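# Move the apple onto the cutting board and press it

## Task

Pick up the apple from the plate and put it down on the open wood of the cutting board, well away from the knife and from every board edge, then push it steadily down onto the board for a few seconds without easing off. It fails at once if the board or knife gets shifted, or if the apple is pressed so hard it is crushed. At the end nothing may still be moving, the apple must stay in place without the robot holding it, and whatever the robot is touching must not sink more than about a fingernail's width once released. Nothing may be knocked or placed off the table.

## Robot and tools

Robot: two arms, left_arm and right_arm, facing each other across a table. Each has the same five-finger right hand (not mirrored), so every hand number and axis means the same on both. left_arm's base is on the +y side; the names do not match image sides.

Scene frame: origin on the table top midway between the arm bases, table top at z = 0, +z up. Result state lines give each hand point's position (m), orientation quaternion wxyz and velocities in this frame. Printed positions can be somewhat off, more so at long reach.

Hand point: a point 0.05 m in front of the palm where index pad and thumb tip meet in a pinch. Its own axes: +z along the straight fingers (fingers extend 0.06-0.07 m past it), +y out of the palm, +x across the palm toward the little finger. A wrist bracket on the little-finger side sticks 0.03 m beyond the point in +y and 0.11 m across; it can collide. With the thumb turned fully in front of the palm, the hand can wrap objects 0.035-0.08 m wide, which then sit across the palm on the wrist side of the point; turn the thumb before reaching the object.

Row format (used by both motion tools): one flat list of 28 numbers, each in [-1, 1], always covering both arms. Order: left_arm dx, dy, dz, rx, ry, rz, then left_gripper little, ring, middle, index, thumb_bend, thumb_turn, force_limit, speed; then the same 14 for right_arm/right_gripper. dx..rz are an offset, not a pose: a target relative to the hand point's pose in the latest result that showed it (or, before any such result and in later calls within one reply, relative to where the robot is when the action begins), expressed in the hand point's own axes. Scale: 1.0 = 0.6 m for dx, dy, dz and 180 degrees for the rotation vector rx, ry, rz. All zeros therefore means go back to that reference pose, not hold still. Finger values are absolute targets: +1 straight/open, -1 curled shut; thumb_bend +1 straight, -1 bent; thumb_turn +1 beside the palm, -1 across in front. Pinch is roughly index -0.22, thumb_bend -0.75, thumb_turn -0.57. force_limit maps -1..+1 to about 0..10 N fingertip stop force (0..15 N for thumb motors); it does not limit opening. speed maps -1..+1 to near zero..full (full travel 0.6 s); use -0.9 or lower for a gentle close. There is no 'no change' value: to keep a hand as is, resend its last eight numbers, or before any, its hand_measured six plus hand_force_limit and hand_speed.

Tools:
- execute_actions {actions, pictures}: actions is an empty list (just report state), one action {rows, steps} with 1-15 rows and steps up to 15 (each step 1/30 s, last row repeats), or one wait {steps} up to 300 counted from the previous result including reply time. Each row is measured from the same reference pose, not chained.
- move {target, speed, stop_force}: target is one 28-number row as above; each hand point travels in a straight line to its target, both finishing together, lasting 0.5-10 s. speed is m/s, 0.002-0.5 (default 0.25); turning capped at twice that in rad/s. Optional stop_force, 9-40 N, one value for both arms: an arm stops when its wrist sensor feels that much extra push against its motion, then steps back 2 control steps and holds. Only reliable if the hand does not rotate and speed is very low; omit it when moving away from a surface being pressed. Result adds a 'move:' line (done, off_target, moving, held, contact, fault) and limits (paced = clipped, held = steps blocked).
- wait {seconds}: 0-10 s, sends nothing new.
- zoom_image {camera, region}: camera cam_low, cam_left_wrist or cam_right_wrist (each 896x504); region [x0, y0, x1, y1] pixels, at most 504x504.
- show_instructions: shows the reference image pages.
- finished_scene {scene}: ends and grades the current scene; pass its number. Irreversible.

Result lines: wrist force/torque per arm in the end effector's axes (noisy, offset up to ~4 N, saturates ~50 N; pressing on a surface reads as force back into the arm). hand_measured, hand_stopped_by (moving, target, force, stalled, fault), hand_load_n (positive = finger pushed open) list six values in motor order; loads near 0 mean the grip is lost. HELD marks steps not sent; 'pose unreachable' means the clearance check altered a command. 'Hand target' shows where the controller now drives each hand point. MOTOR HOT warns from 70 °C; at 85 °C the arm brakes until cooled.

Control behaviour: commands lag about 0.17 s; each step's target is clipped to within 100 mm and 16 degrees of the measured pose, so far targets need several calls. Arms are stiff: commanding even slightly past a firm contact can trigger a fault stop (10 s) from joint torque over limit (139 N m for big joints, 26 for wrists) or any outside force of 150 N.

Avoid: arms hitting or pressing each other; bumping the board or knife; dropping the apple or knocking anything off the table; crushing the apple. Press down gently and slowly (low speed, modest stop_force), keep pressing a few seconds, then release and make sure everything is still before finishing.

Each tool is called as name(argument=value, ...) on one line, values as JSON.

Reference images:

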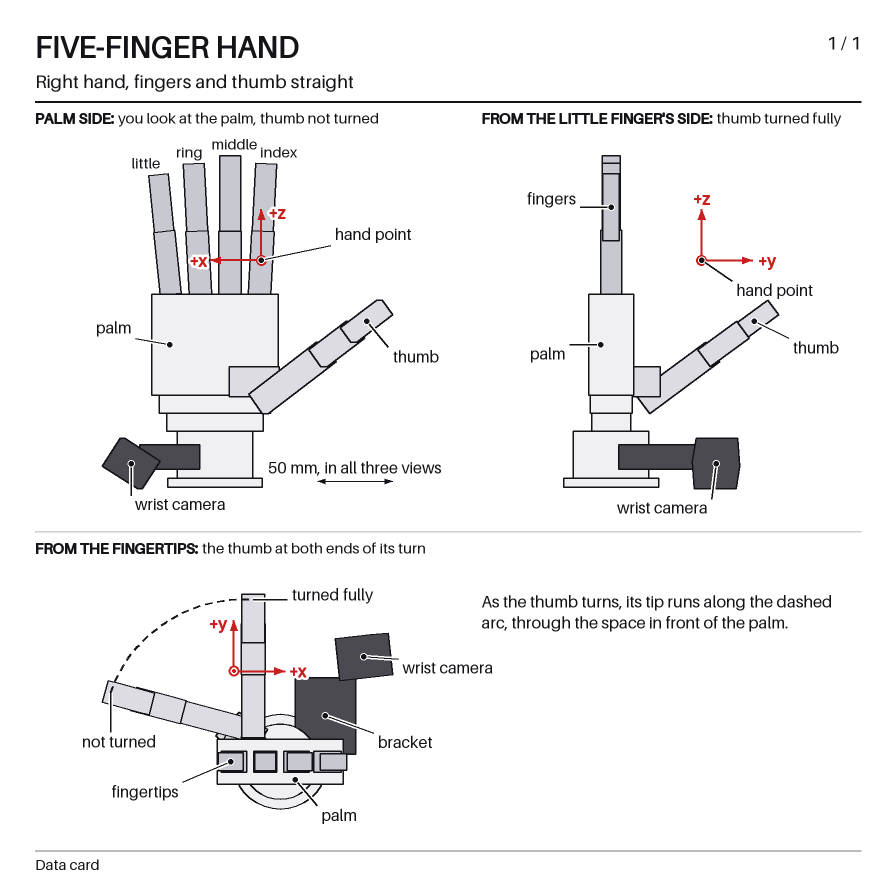

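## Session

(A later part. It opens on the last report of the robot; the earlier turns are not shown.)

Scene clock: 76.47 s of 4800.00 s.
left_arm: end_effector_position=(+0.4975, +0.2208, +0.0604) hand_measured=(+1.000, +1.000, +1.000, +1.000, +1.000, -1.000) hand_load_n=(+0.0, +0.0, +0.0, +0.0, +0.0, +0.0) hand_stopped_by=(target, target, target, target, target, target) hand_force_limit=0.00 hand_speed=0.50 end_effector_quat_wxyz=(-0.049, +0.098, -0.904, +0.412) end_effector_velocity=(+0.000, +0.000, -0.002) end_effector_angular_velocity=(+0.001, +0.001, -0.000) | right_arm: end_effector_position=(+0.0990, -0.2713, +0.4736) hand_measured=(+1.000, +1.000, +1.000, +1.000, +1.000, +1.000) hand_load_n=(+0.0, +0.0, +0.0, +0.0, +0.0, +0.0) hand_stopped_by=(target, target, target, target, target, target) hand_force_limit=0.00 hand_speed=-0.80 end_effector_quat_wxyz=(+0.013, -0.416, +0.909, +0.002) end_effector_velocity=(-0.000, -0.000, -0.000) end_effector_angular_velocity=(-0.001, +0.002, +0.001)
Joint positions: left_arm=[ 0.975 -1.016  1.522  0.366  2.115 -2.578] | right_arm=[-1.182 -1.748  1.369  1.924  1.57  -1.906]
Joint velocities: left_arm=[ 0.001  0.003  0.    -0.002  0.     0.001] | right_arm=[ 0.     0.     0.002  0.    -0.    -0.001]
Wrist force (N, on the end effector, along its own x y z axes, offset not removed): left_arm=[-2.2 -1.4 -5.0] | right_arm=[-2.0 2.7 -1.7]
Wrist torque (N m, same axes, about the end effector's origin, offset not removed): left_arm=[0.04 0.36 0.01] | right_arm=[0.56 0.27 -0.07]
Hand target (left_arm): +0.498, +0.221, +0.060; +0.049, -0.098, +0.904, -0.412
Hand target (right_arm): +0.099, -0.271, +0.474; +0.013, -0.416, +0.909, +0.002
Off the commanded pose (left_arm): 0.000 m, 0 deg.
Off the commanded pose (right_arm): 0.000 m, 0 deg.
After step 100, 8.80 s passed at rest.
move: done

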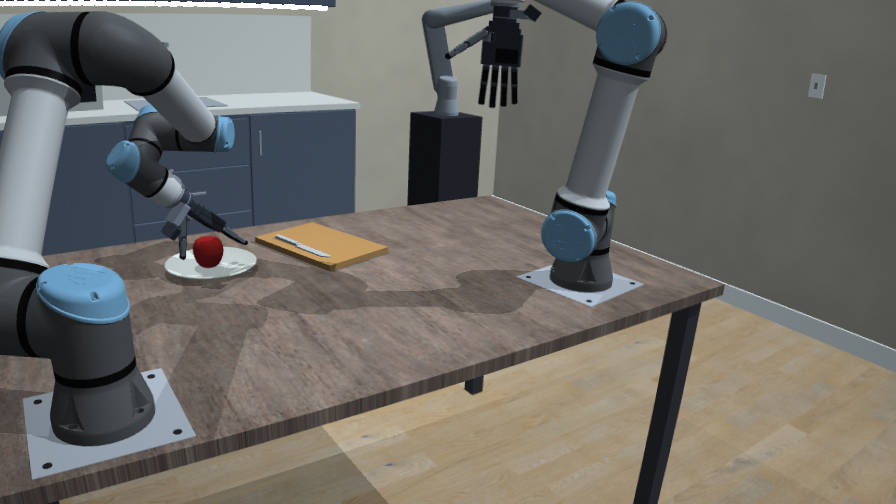

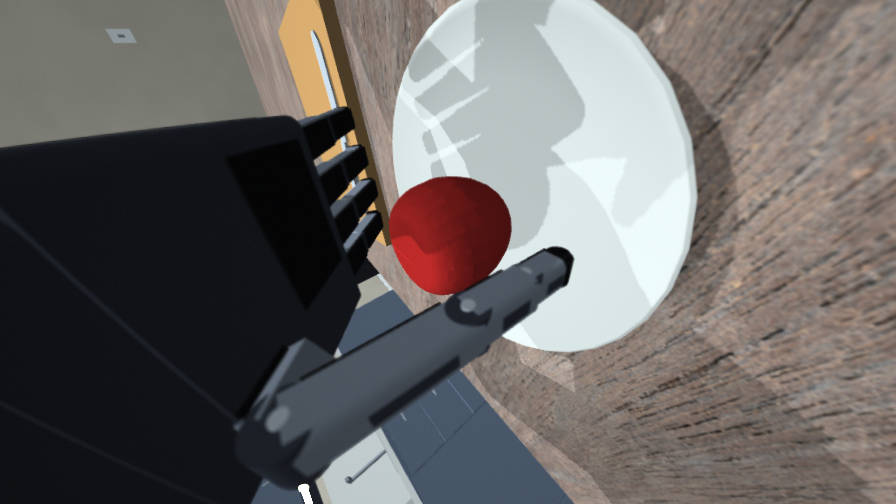

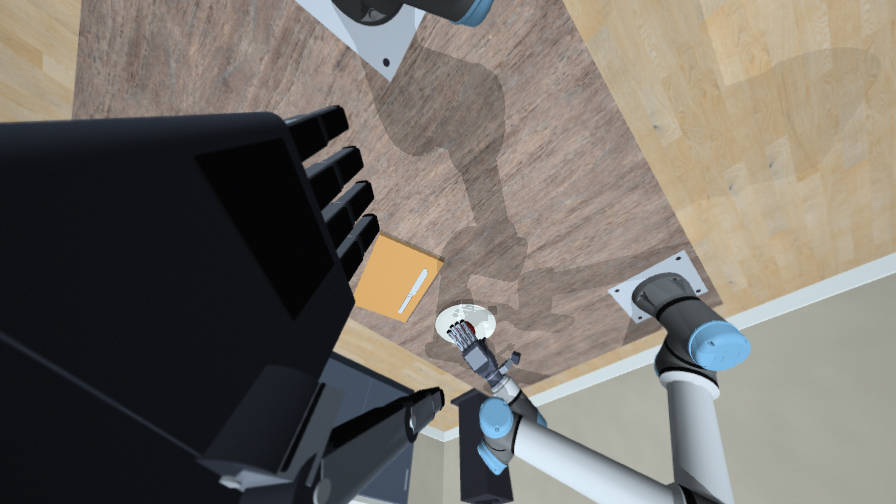

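move(target=[-0.025,0.003,0.035,0,0,0,1,1,1,1,1,-1,0.2,-0.5,0,0,0,0,0,0,1,1,1,1,1,1,0,-0.8], speed=0.02, stop_force=10)

move(target=[0,0,0,0,0,0,-0.6,-0.6,-0.6,-0.6,-0.8,-1,0.2,-0.7,0,0,0,0,0,0,1,1,1,1,1,1,0,-0.8])

zoom_image(camera="cam_low", region=[100,150,400,320])

Scene clock: 85.17 s of 4800.00 s.
left_arm: end_effector_position=(+0.5154, +0.2098, +0.0454) hand_measured=(+1.000, +1.000, +1.000, +1.000, +1.000, -1.000) hand_load_n=(+0.0, +0.0, +0.0, +0.0, +0.0, +0.0) hand_stopped_by=(target, target, target, target, target, target) hand_force_limit=0.20 hand_speed=-0.50 end_effector_quat_wxyz=(-0.049, +0.098, -0.904, +0.412) end_effector_velocity=(+0.001, -0.000, -0.001) end_effector_angular_velocity=(+0.000, +0.000, -0.000) | right_arm: end_effector_position=(+0.0990, -0.2713, +0.4736) hand_measured=(+1.000, +1.000, +1.000, +1.000, +1.000, +1.000) hand_load_n=(+0.0, +0.0, +0.0, +0.0, +0.0, +0.0) hand_stopped_by=(target, target, target, target, target, target) hand_force_limit=0.00 hand_speed=-0.80 end_effector_quat_wxyz=(+0.013, -0.416, +0.909, +0.002) end_effector_velocity=(-0.000, +0.000, +0.000) end_effector_angular_velocity=(+0.001, +0.000, +0.000)
Joint positions: left_arm=[ 0.977 -0.955  1.463  0.365  2.116 -2.577] | right_arm=[-1.182 -1.748  1.369  1.924  1.57  -1.906]
Joint velocities: left_arm=[ 0.     0.003 -0.002  0.     0.     0.001] | right_arm=[-0.     0.    -0.     0.    -0.001 -0.   ]
Wrist force (N, on the end effector, along its own x y z axes, offset not removed): left_arm=[-2.7 1.1 -1.3] | right_arm=[0.8 2.6 -2.9]
Wrist torque (N m, same axes, about the end effector's origin, offset not removed): left_arm=[0.31 0.42 -0.16] | right_arm=[0.55 -0.21 -0.03]
Hand target (left_arm): +0.515, +0.210, +0.045; +0.049, -0.098, +0.904, -0.412
Hand target (right_arm): +0.099, -0.271, +0.474; +0.013, -0.416, +0.909, +0.002
Off the commanded pose (left_arm): 0.000 m, 0 deg.
Off the commanded pose (right_arm): 0.000 m, 0 deg.
After step 100, 3.80 s passed at rest.
move: done

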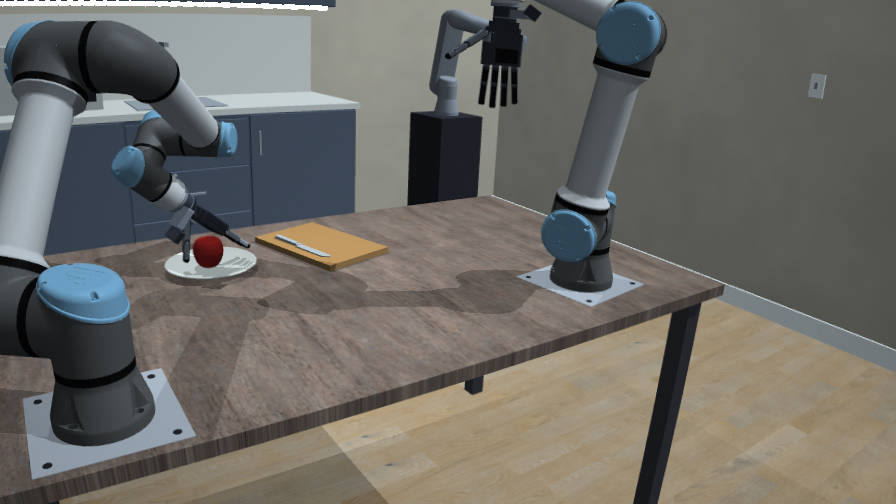

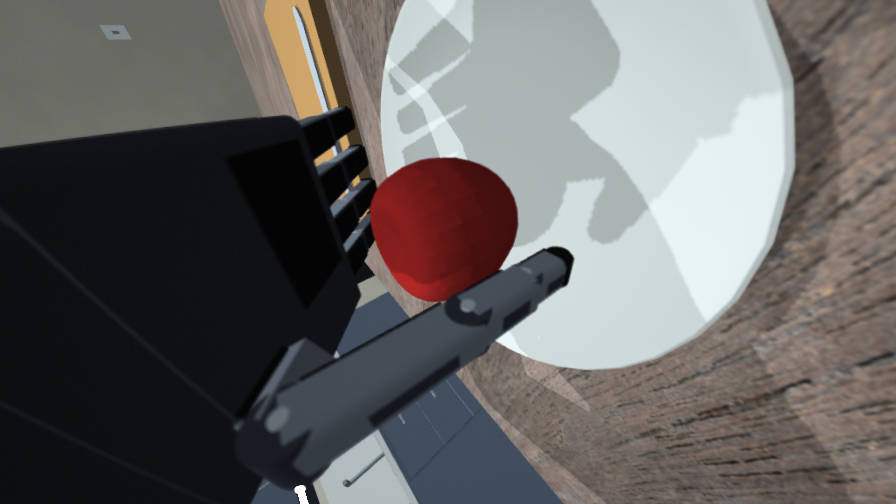

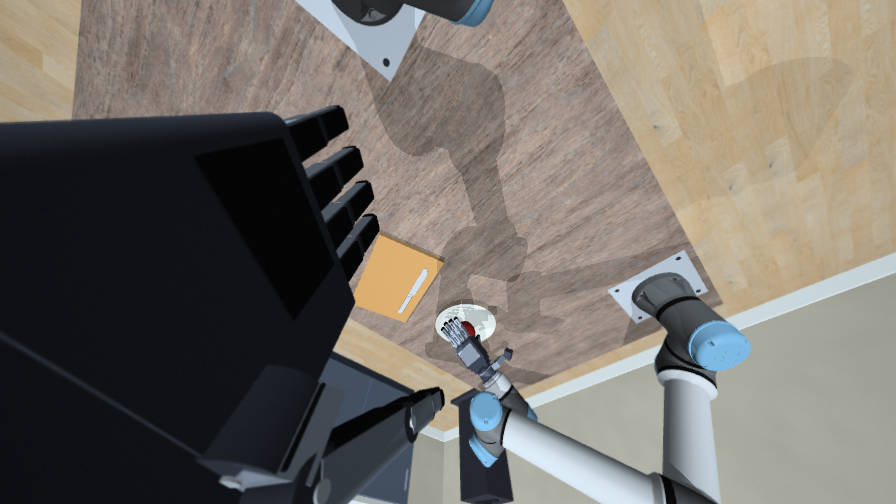

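Scene clock: 88.63 s of 4800.00 s.
left_arm: end_effector_position=(+0.5154, +0.2098, +0.0454) hand_measured=(-0.600, +0.138, +0.288, +0.254, +0.566, -1.000) hand_load_n=(+0.0, +7.0, +1.5, +4.0, +13.0, +3.0) hand_stopped_by=(target, force, force, force, force, target) hand_force_limit=0.20 hand_speed=-0.70 end_effector_quat_wxyz=(-0.049, +0.098, -0.904, +0.412) end_effector_velocity=(+0.000, +0.000, +0.000) end_effector_angular_velocity=(-0.000, -0.001, +0.001) | right_arm: end_effector_position=(+0.0990, -0.2713, +0.4736) hand_measured=(+1.000, +1.000, +1.000, +1.000, +1.000, +1.000) hand_load_n=(+0.0, +0.0, +0.0, +0.0, +0.0, +0.0) hand_stopped_by=(target, target, target, target, target, target) hand_force_limit=0.00 hand_speed=-0.80 end_effector_quat_wxyz=(+0.013, -0.416, +0.909, +0.002) end_effector_velocity=(+0.000, +0.000, -0.000) end_effector_angular_velocity=(+0.001, +0.001, -0.002)
Joint positions: left_arm=[ 0.977 -0.955  1.463  0.365  2.116 -2.577] | right_arm=[-1.182 -1.748  1.369  1.924  1.57  -1.906]
Joint velocities: left_arm=[ 0.    -0.001 -0.     0.    -0.001 -0.   ] | right_arm=[-0.001  0.     0.    -0.    -0.001  0.001]
Wrist force (N, on the end effector, along its own x y z axes, offset not removed): left_arm=[0.7 -1.0 -0.2] | right_arm=[0.3 3.1 -1.1]
Wrist torque (N m, same axes, about the end effector's origin, offset not removed): left_arm=[0.19 -0.14 0.13] | right_arm=[0.38 -0.09 0.00]
Hand target (left_arm): +0.515, +0.210, +0.045; +0.049, -0.098, +0.904, -0.412
Hand target (right_arm): +0.099, -0.271, +0.474; +0.013, -0.416, +0.909, +0.002
Off the commanded pose (left_arm): 0.000 m, 0 deg.
Off the commanded pose (right_arm): 0.000 m, 0 deg.
move: done

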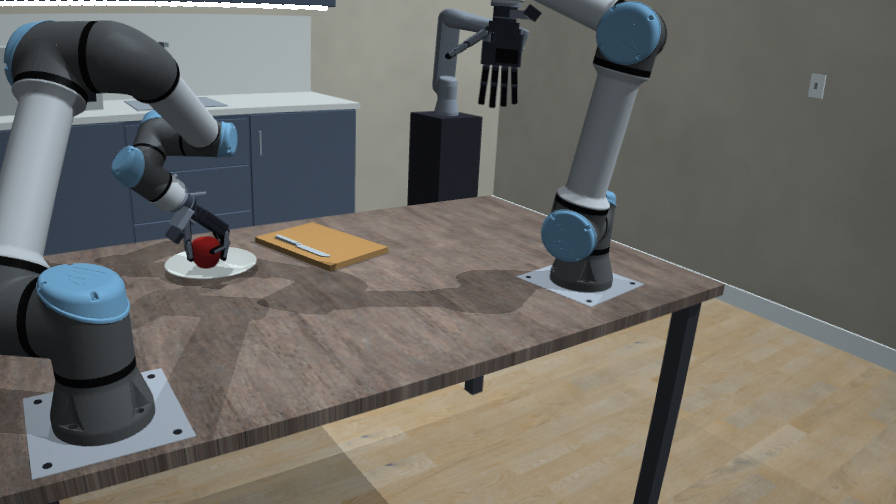

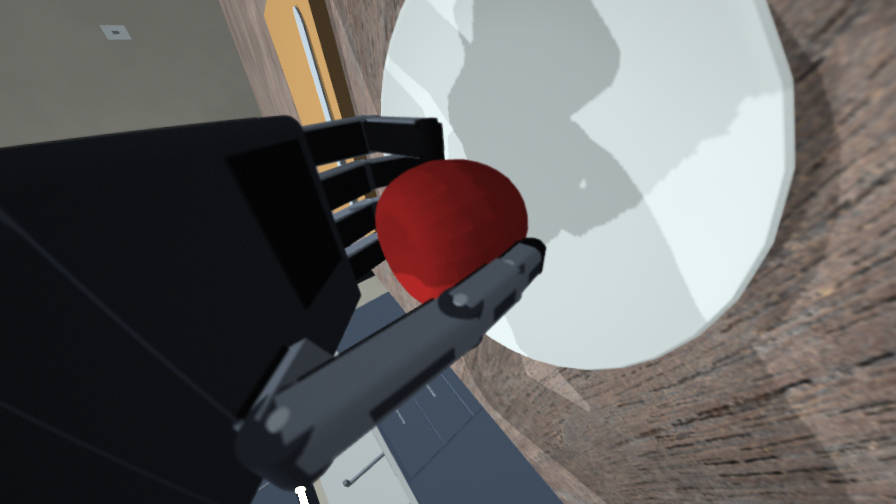

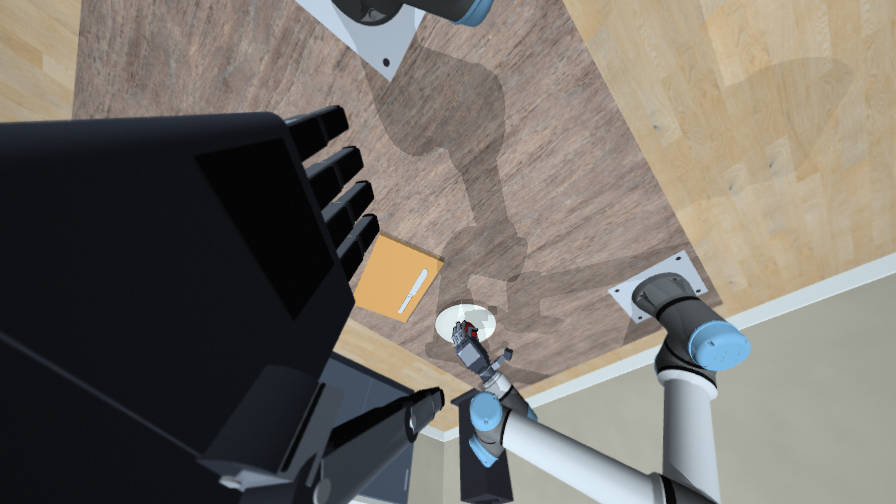

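Region (100, 150, 400, 320) of cam_low's 896x504 image, scaled by 1.680, with more detail than that image has; it fills the top 286 rows of this view, and the rest is white.

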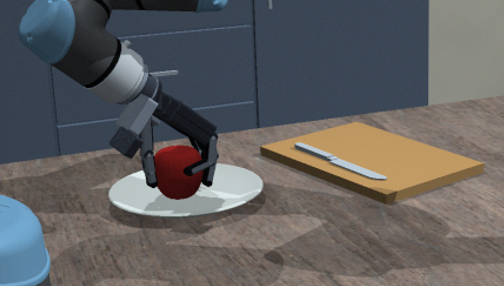

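move(target=[0,-0.125,-0.11,0,0,0,-0.6,-0.6,-0.6,-0.6,-0.8,-1,0.2,-0.7,0,0,0,0,0,0,1,1,1,1,1,1,0,-0.8], speed=0.1)

move(target=[0.035,-0.29,0.33,0,0,0,-0.6,-0.6,-0.6,-0.6,-0.8,-1,0.2,-0.7,0,0,0,0,0,0,1,1,1,1,1,1,0,-0.8], speed=0.15)

Scene clock: 104.60 s of 4800.00 s.
left_arm: end_effector_position=(+0.5147, +0.2104, +0.1452) hand_measured=(-0.600, +0.138, +0.288, +0.254, +0.566, -1.000) hand_load_n=(+0.0, +7.0, +1.5, +4.0, +13.0, +3.0) hand_stopped_by=(target, force, force, force, force, target) hand_force_limit=0.20 hand_speed=-0.70 end_effector_quat_wxyz=(-0.049, +0.098, -0.904, +0.412) end_effector_velocity=(+0.000, +0.000, +0.002) end_effector_angular_velocity=(+0.001, -0.001, +0.001) | right_arm: end_effector_position=(+0.0990, -0.2713, +0.4736) hand_measured=(+1.000, +1.000, +1.000, +1.000, +1.000, +1.000) hand_load_n=(+0.0, +0.0, +0.0, +0.0, +0.0, +0.0) hand_stopped_by=(target, target, target, target, target, target) hand_force_limit=0.00 hand_speed=-0.80 end_effector_quat_wxyz=(+0.013, -0.416, +0.909, +0.002) end_effector_velocity=(-0.000, +0.000, +0.000) end_effector_angular_velocity=(+0.001, +0.001, +0.000)
Joint positions: left_arm=[ 0.977 -1.05   1.341  0.581  2.116 -2.577] | right_arm=[-1.182 -1.748  1.369  1.924  1.57  -1.906]
Joint velocities: left_arm=[ 0.    -0.001 -0.003  0.004 -0.001  0.   ] | right_arm=[ 0.001 -0.     0.     0.    -0.001  0.001]
Wrist force (N, on the end effector, along its own x y z axes, offset not removed): left_arm=[-2.1 4.8 -2.3] | right_arm=[-1.9 1.2 -1.0]
Wrist torque (N m, same axes, about the end effector's origin, offset not removed): left_arm=[0.74 0.22 0.22] | right_arm=[0.17 0.27 -0.15]
Hand target (left_arm): +0.515, +0.210, +0.145; +0.049, -0.098, +0.904, -0.412
Hand target (right_arm): +0.099, -0.271, +0.474; +0.013, -0.416, +0.909, +0.002
Off the commanded pose (left_arm): 0.000 m, 0 deg.
Off the commanded pose (right_arm): 0.000 m, 0 deg.
After step 100, 11.20 s passed at rest.
move: done

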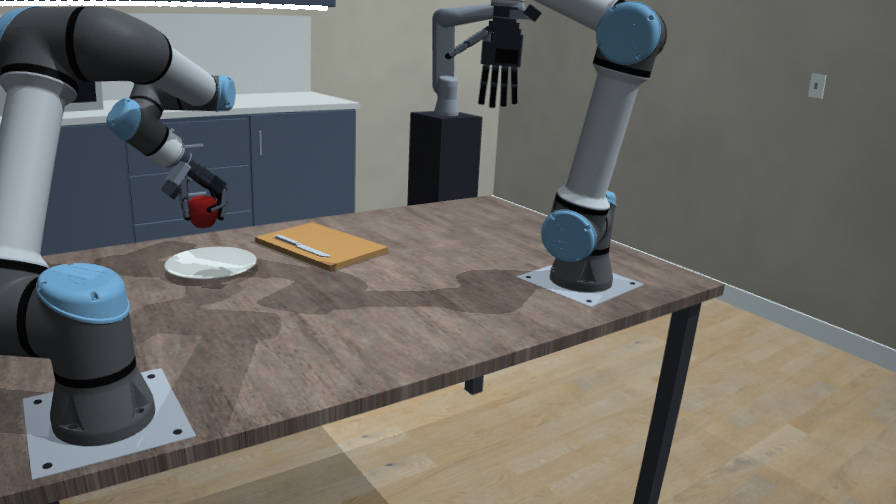

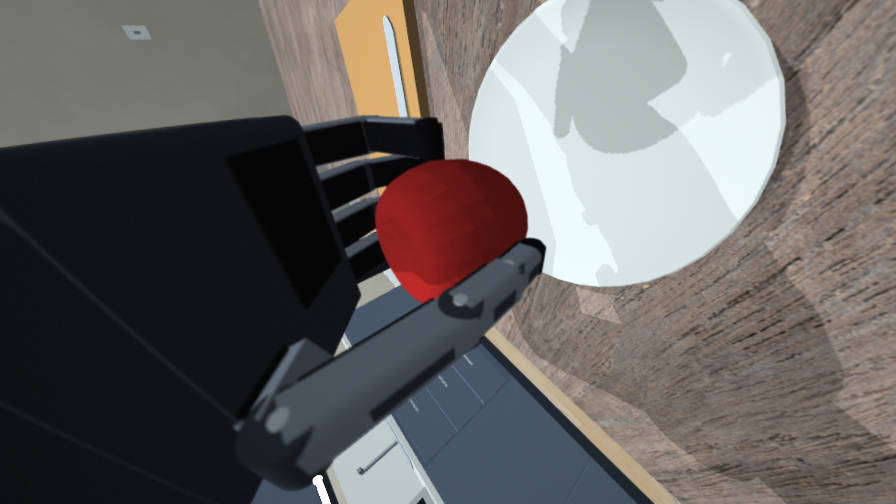

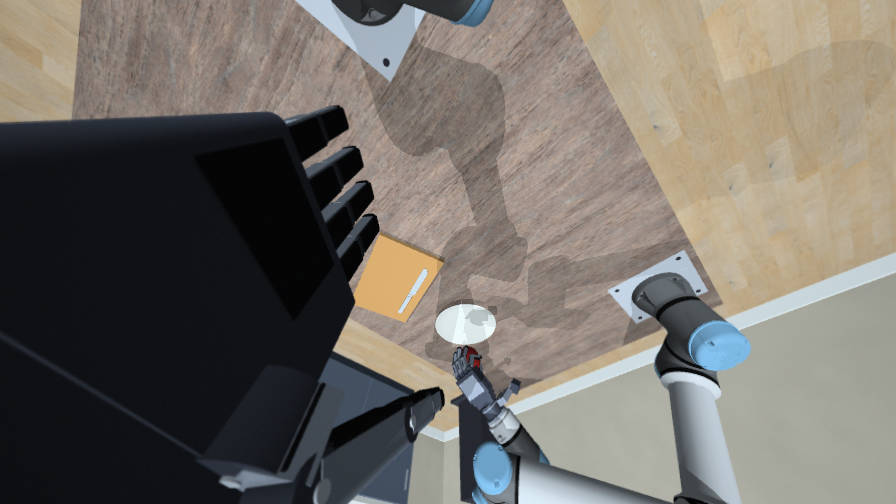

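Scene clock: 106.87 s of 4800.00 s.
left_arm: end_effector_position=(+0.5511, -0.0513, +0.1468) hand_measured=(-0.600, +0.138, +0.288, +0.254, +0.566, -1.000) hand_load_n=(+0.0, +7.0, +1.5, +4.0, +13.0, +3.0) hand_stopped_by=(target, force, force, force, force, target) hand_force_limit=0.20 hand_speed=-0.70 end_effector_quat_wxyz=(-0.049, +0.098, -0.904, +0.413) end_effector_velocity=(+0.001, -0.002, +0.001) end_effector_angular_velocity=(+0.004, +0.003, -0.004) | right_arm: end_effector_position=(+0.0990, -0.2713, +0.4736) hand_measured=(+1.000, +1.000, +1.000, +1.000, +1.000, +1.000) hand_load_n=(+0.0, +0.0, +0.0, +0.0, +0.0, +0.0) hand_stopped_by=(target, target, target, target, target, target) hand_force_limit=0.00 hand_speed=-0.80 end_effector_quat_wxyz=(+0.013, -0.416, +0.909, +0.002) end_effector_velocity=(+0.000, -0.000, +0.000) end_effector_angular_velocity=(-0.000, -0.001, +0.001)
Joint positions: left_arm=[ 0.689 -0.585  0.507  0.847  1.919 -2.811] | right_arm=[-1.182 -1.748  1.369  1.924  1.57  -1.906]
Joint velocities: left_arm=[-0.     0.019 -0.038  0.025  0.002  0.003] | right_arm=[ 0.     0.    -0.001 -0.     0.001 -0.001]
Wrist force (N, on the end effector, along its own x y z axes, offset not removed): left_arm=[-0.5 -0.8 -1.2] | right_arm=[0.4 0.7 -1.9]
Wrist torque (N m, same axes, about the end effector's origin, offset not removed): left_arm=[-0.08 0.03 -0.07] | right_arm=[0.33 -0.08 0.03]
Hand target (left_arm): +0.551, -0.051, +0.147; +0.049, -0.098, +0.904, -0.413
Hand target (right_arm): +0.099, -0.271, +0.474; +0.013, -0.416, +0.909, +0.002
Off the commanded pose (left_arm): 0.000 m, 0 deg.
Off the commanded pose (right_arm): 0.000 m, 0 deg.
move: done

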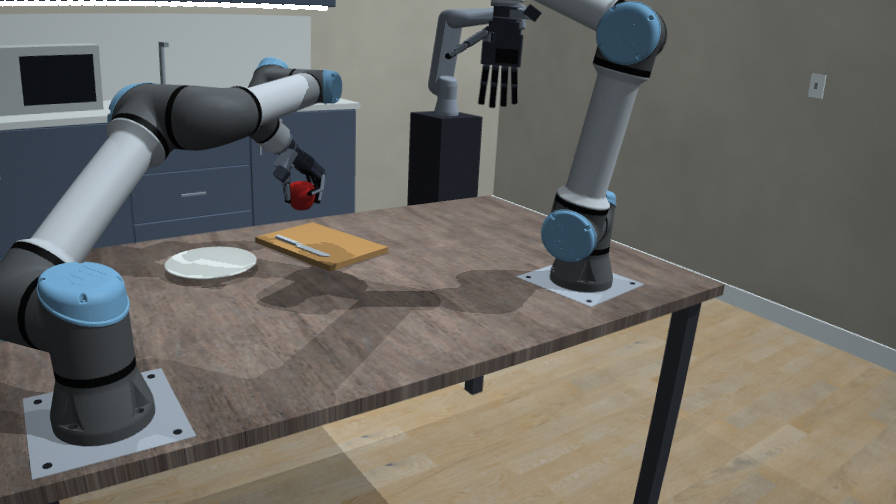

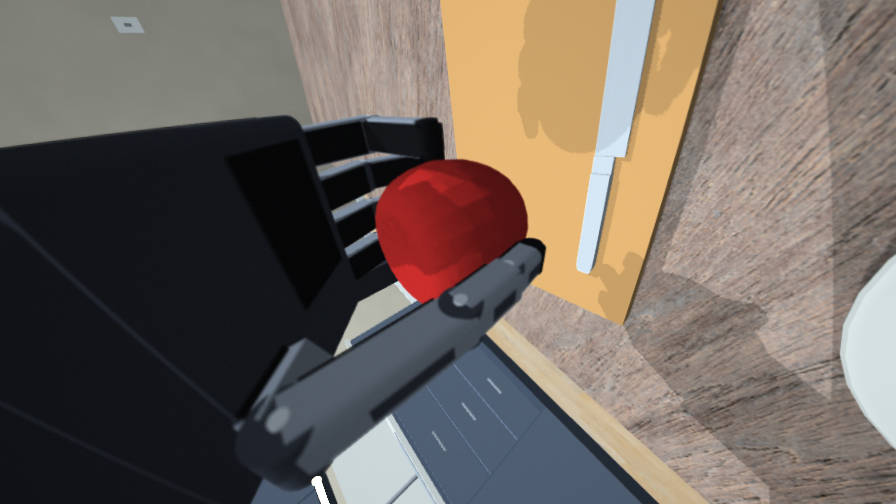

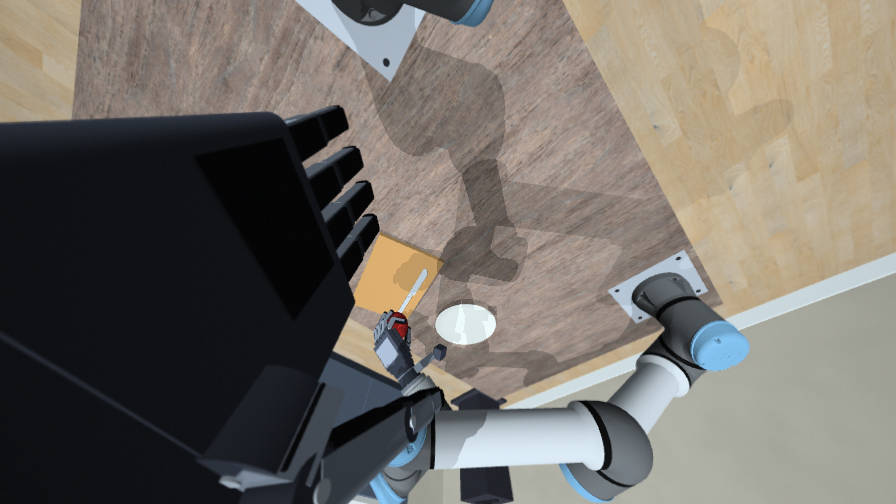

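move(target=[0.13,0.035,0.085,0,0,0,-0.6,-0.6,-0.6,-0.6,-0.8,-1,0.2,-0.7,0,0,0,0,0,0,1,1,1,1,1,1,0,-0.8], speed=0.08)

zoom_image(camera="cam_low", region=[200,130,500,300])

Scene clock: 118.47 s of 4800.00 s.
left_arm: end_effector_position=(+0.4807, -0.0925, +0.0972) hand_measured=(-0.600, +0.138, +0.288, +0.254, +0.566, -1.000) hand_load_n=(+0.0, +7.0, +1.5, +4.0, +13.0, +3.0) hand_stopped_by=(target, force, force, force, force, target) hand_force_limit=0.20 hand_speed=-0.70 end_effector_quat_wxyz=(-0.049, +0.098, -0.904, +0.413) end_effector_velocity=(-0.001, -0.000, -0.001) end_effector_angular_velocity=(-0.000, -0.000, +0.001) | right_arm: end_effector_position=(+0.0990, -0.2713, +0.4736) hand_measured=(+1.000, +1.000, +1.000, +1.000, +1.000, +1.000) hand_load_n=(+0.0, +0.0, +0.0, +0.0, +0.0, +0.0) hand_stopped_by=(target, target, target, target, target, target) hand_force_limit=0.00 hand_speed=-0.80 end_effector_quat_wxyz=(+0.013, -0.416, +0.909, +0.002) end_effector_velocity=(+0.000, -0.000, +0.000) end_effector_angular_velocity=(-0.000, -0.000, -0.000)
Joint positions: left_arm=[ 0.567 -0.682  0.813  0.613  1.831 -2.899] | right_arm=[-1.182 -1.748  1.369  1.924  1.57  -1.906]
Joint velocities: left_arm=[-0.002 -0.001  0.005 -0.004 -0.002 -0.002] | right_arm=[-0.001  0.    -0.001  0.     0.    -0.001]
Wrist force (N, on the end effector, along its own x y z axes, offset not removed): left_arm=[1.6 5.3 -1.4] | right_arm=[-1.6 0.4 -2.5]
Wrist torque (N m, same axes, about the end effector's origin, offset not removed): left_arm=[0.85 -0.29 0.32] | right_arm=[0.21 0.29 -0.21]
Hand target (left_arm): +0.481, -0.093, +0.097; +0.049, -0.098, +0.904, -0.413
Hand target (right_arm): +0.099, -0.271, +0.474; +0.013, -0.416, +0.909, +0.002
Off the commanded pose (left_arm): 0.000 m, 0 deg.
Off the commanded pose (right_arm): 0.000 m, 0 deg.
After step 100, 6.67 s passed at rest.
move: done

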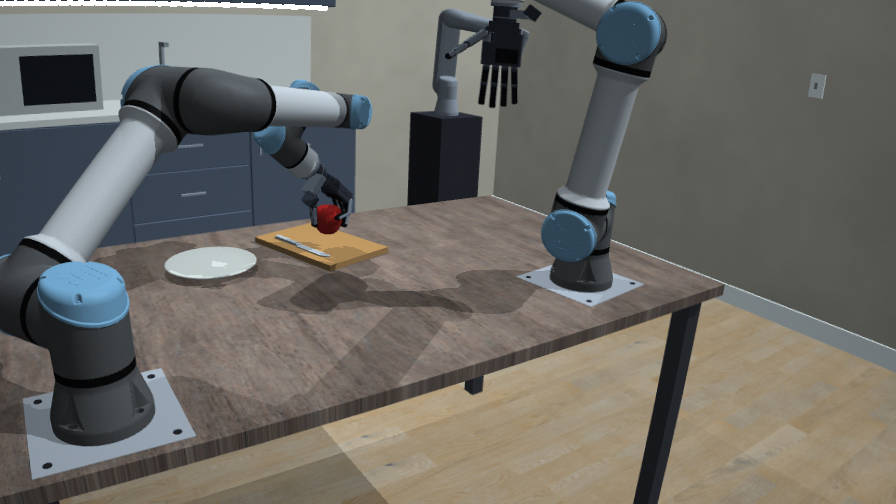

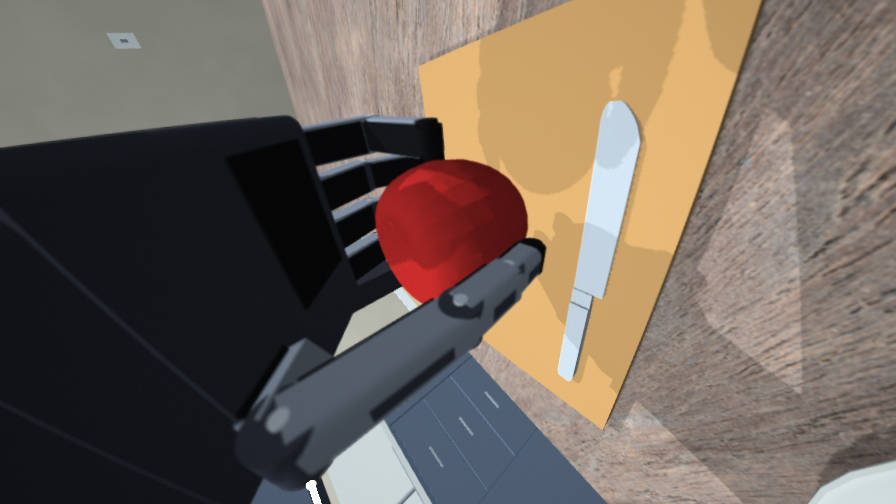

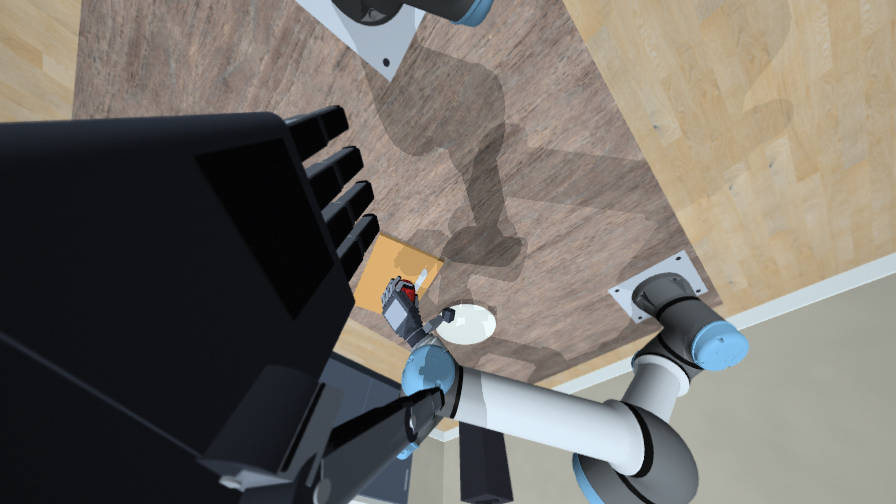

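Region (200, 130, 500, 300) of cam_low's 896x504 image, scaled by 1.680, with more detail than that image has; it fills the top 286 rows of this view, and the rest is white.

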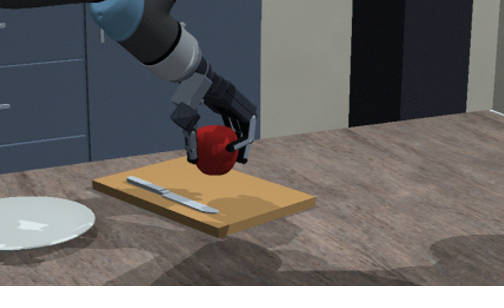

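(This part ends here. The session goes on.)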